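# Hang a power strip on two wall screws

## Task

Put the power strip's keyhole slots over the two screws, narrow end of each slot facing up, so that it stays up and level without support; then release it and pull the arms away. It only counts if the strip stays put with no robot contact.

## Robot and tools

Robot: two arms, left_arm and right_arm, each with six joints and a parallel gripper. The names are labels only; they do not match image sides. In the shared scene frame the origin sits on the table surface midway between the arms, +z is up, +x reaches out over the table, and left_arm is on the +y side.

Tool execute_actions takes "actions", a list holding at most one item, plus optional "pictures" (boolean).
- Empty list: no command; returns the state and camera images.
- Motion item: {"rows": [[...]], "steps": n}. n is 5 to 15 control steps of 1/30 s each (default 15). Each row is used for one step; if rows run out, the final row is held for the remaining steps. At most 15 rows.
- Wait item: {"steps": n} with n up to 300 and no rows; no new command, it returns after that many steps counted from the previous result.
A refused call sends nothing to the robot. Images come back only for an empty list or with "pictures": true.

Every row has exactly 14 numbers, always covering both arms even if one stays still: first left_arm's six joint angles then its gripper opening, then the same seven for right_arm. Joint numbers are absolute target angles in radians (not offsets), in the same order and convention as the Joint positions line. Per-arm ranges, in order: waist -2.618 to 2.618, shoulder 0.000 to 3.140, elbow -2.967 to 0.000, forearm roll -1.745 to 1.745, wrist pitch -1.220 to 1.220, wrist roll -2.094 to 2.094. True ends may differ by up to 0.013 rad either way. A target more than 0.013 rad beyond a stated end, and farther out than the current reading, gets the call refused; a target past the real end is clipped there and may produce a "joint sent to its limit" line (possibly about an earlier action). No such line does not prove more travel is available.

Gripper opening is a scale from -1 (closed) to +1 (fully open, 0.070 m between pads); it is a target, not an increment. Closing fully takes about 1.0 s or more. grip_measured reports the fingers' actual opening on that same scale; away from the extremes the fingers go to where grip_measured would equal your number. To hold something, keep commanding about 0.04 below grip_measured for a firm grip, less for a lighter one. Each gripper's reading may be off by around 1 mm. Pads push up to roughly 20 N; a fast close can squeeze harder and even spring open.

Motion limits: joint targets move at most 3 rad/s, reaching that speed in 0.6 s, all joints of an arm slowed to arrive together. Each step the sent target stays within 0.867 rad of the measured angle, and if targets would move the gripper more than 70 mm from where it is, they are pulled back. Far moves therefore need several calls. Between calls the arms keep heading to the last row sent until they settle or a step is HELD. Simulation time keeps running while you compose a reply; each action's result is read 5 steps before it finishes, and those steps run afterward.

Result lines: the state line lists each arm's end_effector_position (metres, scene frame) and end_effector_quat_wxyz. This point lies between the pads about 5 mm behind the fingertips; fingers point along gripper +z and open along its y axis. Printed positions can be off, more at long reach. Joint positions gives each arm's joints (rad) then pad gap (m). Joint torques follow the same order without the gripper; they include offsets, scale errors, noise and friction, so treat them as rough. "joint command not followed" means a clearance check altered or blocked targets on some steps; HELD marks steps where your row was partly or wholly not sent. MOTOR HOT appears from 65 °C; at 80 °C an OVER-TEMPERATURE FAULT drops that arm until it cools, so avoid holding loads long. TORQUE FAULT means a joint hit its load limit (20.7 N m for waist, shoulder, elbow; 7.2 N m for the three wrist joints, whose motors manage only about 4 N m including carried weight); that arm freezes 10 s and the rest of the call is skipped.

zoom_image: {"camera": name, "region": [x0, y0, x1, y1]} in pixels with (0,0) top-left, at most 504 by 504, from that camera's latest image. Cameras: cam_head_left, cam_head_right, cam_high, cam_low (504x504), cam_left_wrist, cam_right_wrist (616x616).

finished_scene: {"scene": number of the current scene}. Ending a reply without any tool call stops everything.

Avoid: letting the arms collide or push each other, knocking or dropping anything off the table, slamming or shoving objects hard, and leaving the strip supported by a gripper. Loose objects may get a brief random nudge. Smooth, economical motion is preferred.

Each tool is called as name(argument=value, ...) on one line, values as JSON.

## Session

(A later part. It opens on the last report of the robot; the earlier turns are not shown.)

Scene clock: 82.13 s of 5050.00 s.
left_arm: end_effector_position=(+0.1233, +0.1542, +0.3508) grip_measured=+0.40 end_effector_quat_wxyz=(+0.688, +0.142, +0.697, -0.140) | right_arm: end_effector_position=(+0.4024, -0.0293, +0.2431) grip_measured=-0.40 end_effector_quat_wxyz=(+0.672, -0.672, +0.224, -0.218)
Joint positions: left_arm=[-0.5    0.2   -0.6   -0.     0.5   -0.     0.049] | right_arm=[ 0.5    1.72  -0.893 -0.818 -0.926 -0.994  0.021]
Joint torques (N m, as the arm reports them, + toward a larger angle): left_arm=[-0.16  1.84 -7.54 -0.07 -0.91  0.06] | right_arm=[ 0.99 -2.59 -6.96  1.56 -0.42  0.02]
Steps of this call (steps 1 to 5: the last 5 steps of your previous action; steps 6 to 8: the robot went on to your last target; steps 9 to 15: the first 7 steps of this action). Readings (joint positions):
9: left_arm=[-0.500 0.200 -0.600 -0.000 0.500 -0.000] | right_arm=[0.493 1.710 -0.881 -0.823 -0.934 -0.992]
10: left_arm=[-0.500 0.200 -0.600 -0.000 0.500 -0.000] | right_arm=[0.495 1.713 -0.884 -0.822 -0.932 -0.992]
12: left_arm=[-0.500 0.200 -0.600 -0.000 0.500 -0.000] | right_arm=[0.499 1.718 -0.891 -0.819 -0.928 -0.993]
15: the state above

execute_actions(actions=[{"rows":[[-0.5,0.2,-0.6,0,0.5,0,0.4,0.4748,1.6869,-0.8478,-0.8373,-0.9503,-0.9881,-0.4]],"steps":15}], pictures=true)

Scene clock: 82.63 s of 5050.00 s.
left_arm: end_effector_position=(+0.1233, +0.1542, +0.3508) grip_measured=+0.40 end_effector_quat_wxyz=(+0.688, +0.142, +0.697, -0.140) | right_arm: end_effector_position=(+0.3942, -0.0383, +0.2450) grip_measured=-0.40 end_effector_quat_wxyz=(+0.674, -0.670, +0.223, -0.218)
Joint positions: left_arm=[-0.5    0.2   -0.6   -0.     0.5   -0.     0.049] | right_arm=[ 0.477  1.688 -0.851 -0.836 -0.951 -0.988  0.021]
Joint torques (N m, as the arm reports them, + toward a larger angle): left_arm=[-0.22  1.86 -7.51 -0.08 -0.91  0.07] | right_arm=[-1.67 -4.   -3.31  0.54 -0.67  0.12]
Steps of this call (steps 1 to 5: the last 5 steps of your previous action; steps 6 to 15: the first 10 steps of this action). Readings (joint positions):
6: left_arm=[-0.500 0.200 -0.600 -0.000 0.500 -0.000] | right_arm=[0.500 1.720 -0.893 -0.818 -0.926 -0.994]
7: left_arm=[-0.500 0.200 -0.600 -0.000 0.500 -0.000] | right_arm=[0.499 1.718 -0.890 -0.819 -0.927 -0.993]
9: left_arm=[-0.500 0.200 -0.600 -0.000 0.500 -0.000] | right_arm=[0.486 1.700 -0.868 -0.827 -0.941 -0.990]
13: left_arm=[-0.500 0.200 -0.600 -0.000 0.500 -0.000] | right_arm=[0.477 1.688 -0.851 -0.835 -0.951 -0.988]
15: the state above

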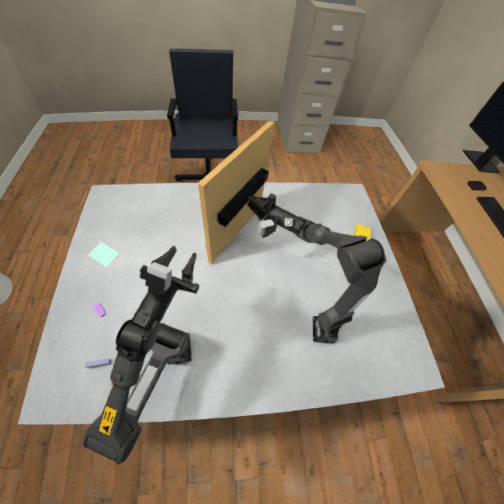

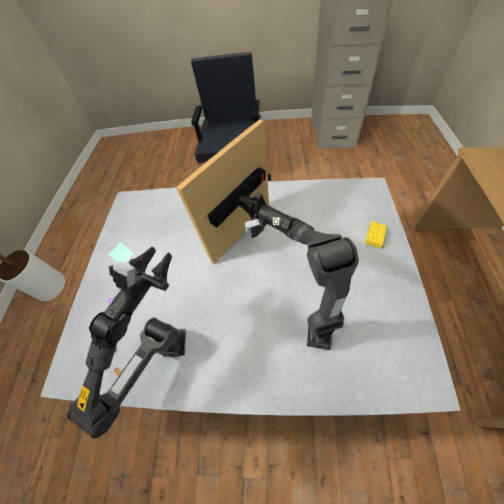

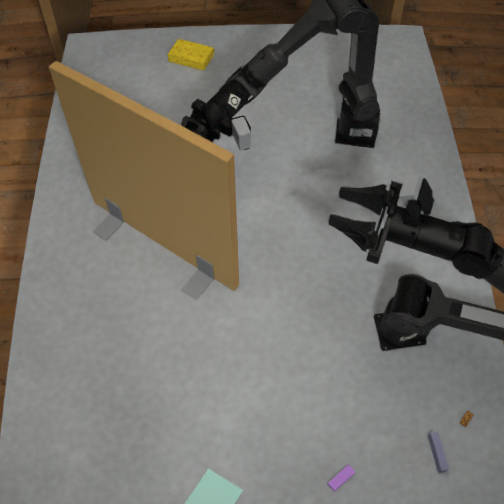

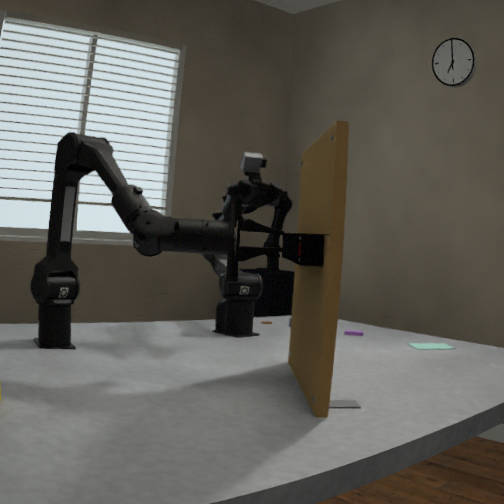

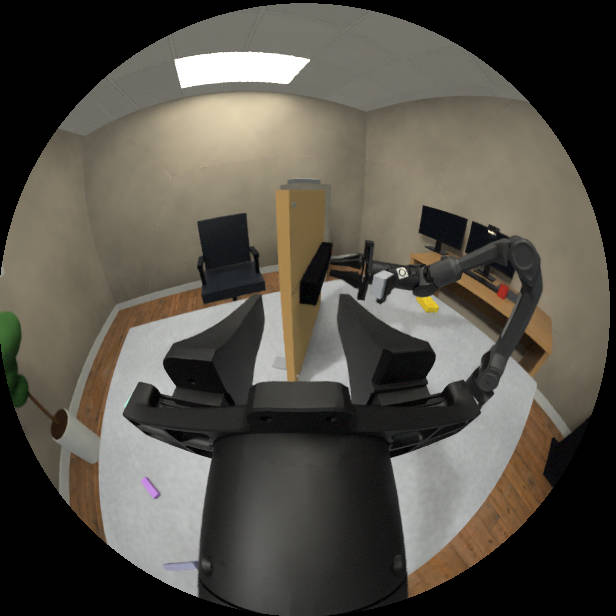

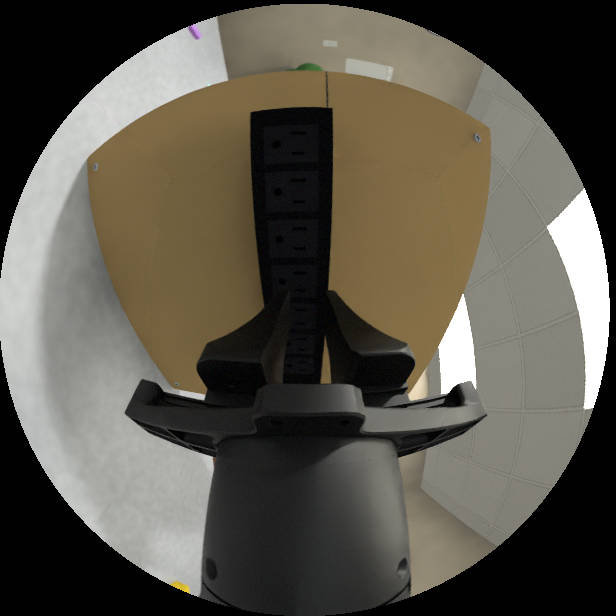

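Seated and level. Move clear.

execute_actions(actions=[{"rows":[[-0.5,0.2,-0.6,0,0.5,0,0.4,0.2,1.3,-0.45,-0.95,-1.1,-0.95,-0.4]],"steps":15}])

execute_actions(actions=[{"steps":15}], pictures=true)

Scene clock: 83.13 s of 5050.00 s.
left_arm: end_effector_position=(+0.1233, +0.1542, +0.3508) grip_measured=+0.40 end_effector_quat_wxyz=(+0.688, +0.142, +0.697, -0.140) | right_arm: end_effector_position=(+0.3445, -0.1043, +0.2610) grip_measured=-0.40 end_effector_quat_wxyz=(+0.677, -0.649, +0.239, -0.252)
Joint positions: left_arm=[-0.5    0.2   -0.6   -0.     0.5   -0.     0.049] | right_arm=[ 0.296  1.435 -0.59  -0.91  -1.048 -0.963  0.021]
Joint torques (N m, as the arm reports them, + toward a larger angle): left_arm=[-0.22  1.83 -7.49 -0.07 -0.9   0.06] | right_arm=[-0.23 -1.31 -4.42  0.65 -0.64  0.16]
Steps of this call (steps 1 to 5: the last 5 steps of your previous action; steps 6 to 15: the first 10 steps of this action). Readings (joint positions):
6: left_arm=[-0.500 0.200 -0.600 -0.000 0.500 -0.000] | right_arm=[0.475 1.687 -0.848 -0.837 -0.951 -0.988]
7: left_arm=[-0.500 0.200 -0.600 -0.000 0.500 -0.000] | right_arm=[0.470 1.681 -0.842 -0.839 -0.952 -0.988]
9: left_arm=[-0.500 0.200 -0.600 -0.000 0.500 -0.000] | right_arm=[0.449 1.651 -0.811 -0.848 -0.963 -0.985]
13: left_arm=[-0.500 0.200 -0.600 -0.000 0.500 -0.000] | right_arm=[0.359 1.524 -0.681 -0.884 -1.013 -0.972]
15: the state above

Scene clock: 83.63 s of 5050.00 s.
left_arm: end_effector_position=(+0.1233, +0.1542, +0.3508) grip_measured=+0.40 end_effector_quat_wxyz=(+0.688, +0.142, +0.697, -0.140) | right_arm: end_effector_position=(+0.3123, -0.1294, +0.2613) grip_measured=-0.40 end_effector_quat_wxyz=(+0.677, -0.639, +0.247, -0.268)
Joint positions: left_arm=[-0.5    0.2   -0.6   -0.     0.5   -0.     0.049] | right_arm=[ 0.199  1.3   -0.449 -0.951 -1.1   -0.95   0.021]
Joint torques (N m, as the arm reports them, + toward a larger angle): left_arm=[-0.25  1.88 -7.45 -0.07 -0.9   0.06] | right_arm=[-0.33 -1.1  -4.81  0.98 -0.63  0.12]
Kept back: nothing.
Steps of this call (steps 1 to 5: the last 5 steps of your previous action; steps 6 to 15: the robot went on to your last target). Readings (joint positions):
1: left_arm=[-0.500 0.200 -0.600 -0.000 0.500 -0.000] | right_arm=[0.270 1.398 -0.552 -0.921 -1.062 -0.960]
2: left_arm=[-0.500 0.200 -0.600 -0.000 0.500 -0.000] | right_arm=[0.248 1.367 -0.520 -0.930 -1.074 -0.957]
4: left_arm=[-0.500 0.200 -0.600 -0.000 0.500 -0.000] | right_arm=[0.217 1.324 -0.474 -0.943 -1.090 -0.952]
8: left_arm=[-0.500 0.200 -0.600 -0.000 0.500 -0.000] | right_arm=[0.199 1.299 -0.448 -0.951 -1.100 -0.950]
15: the state above

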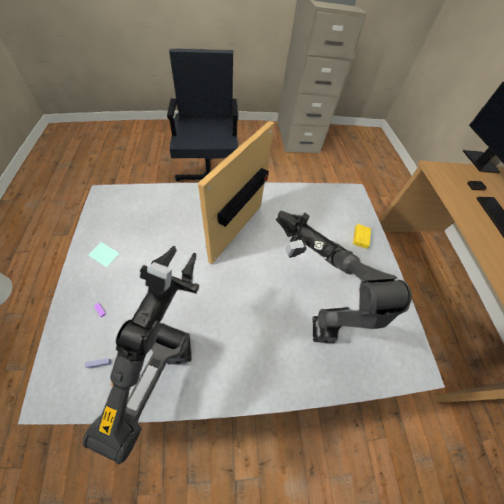

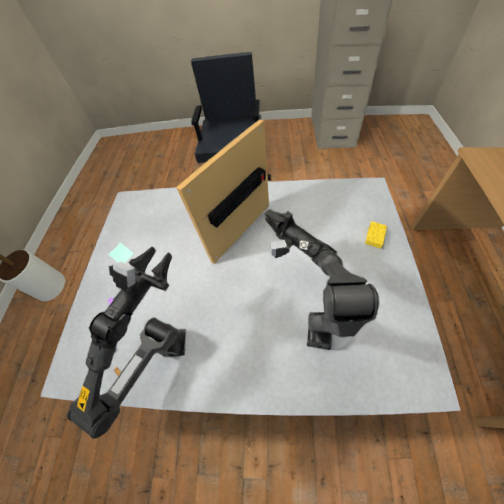

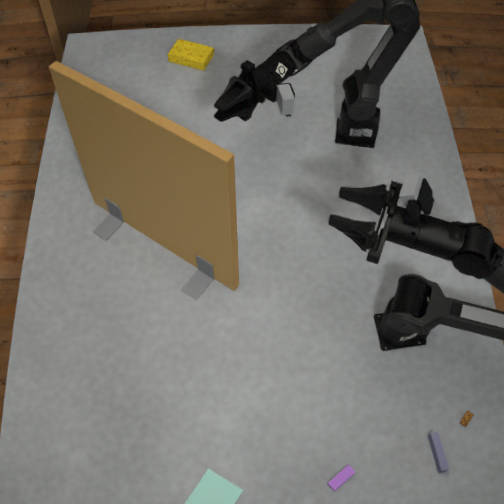

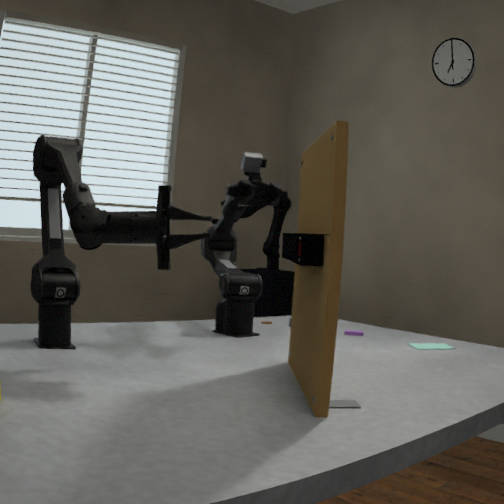

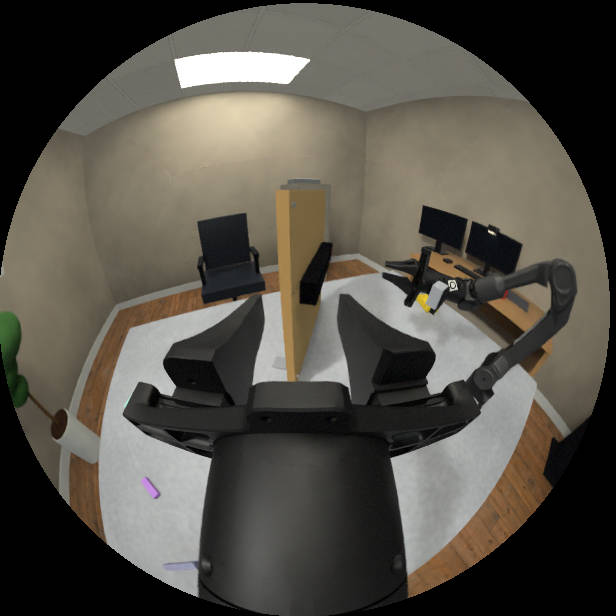

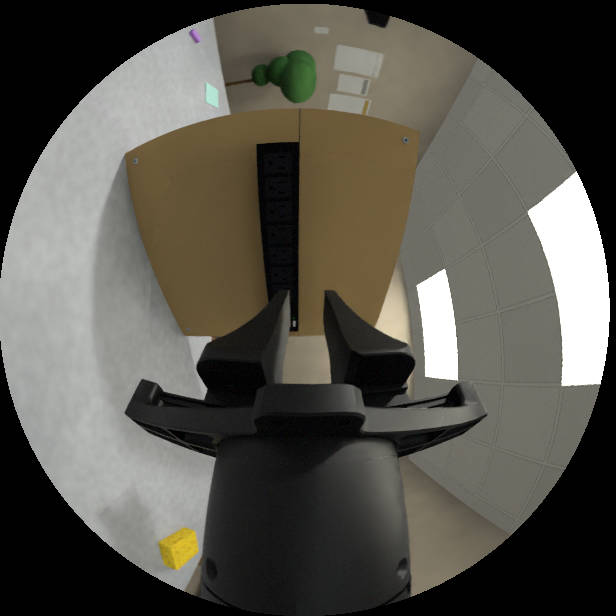

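finished_scene(scene=1)

The scene is finished: the task was done.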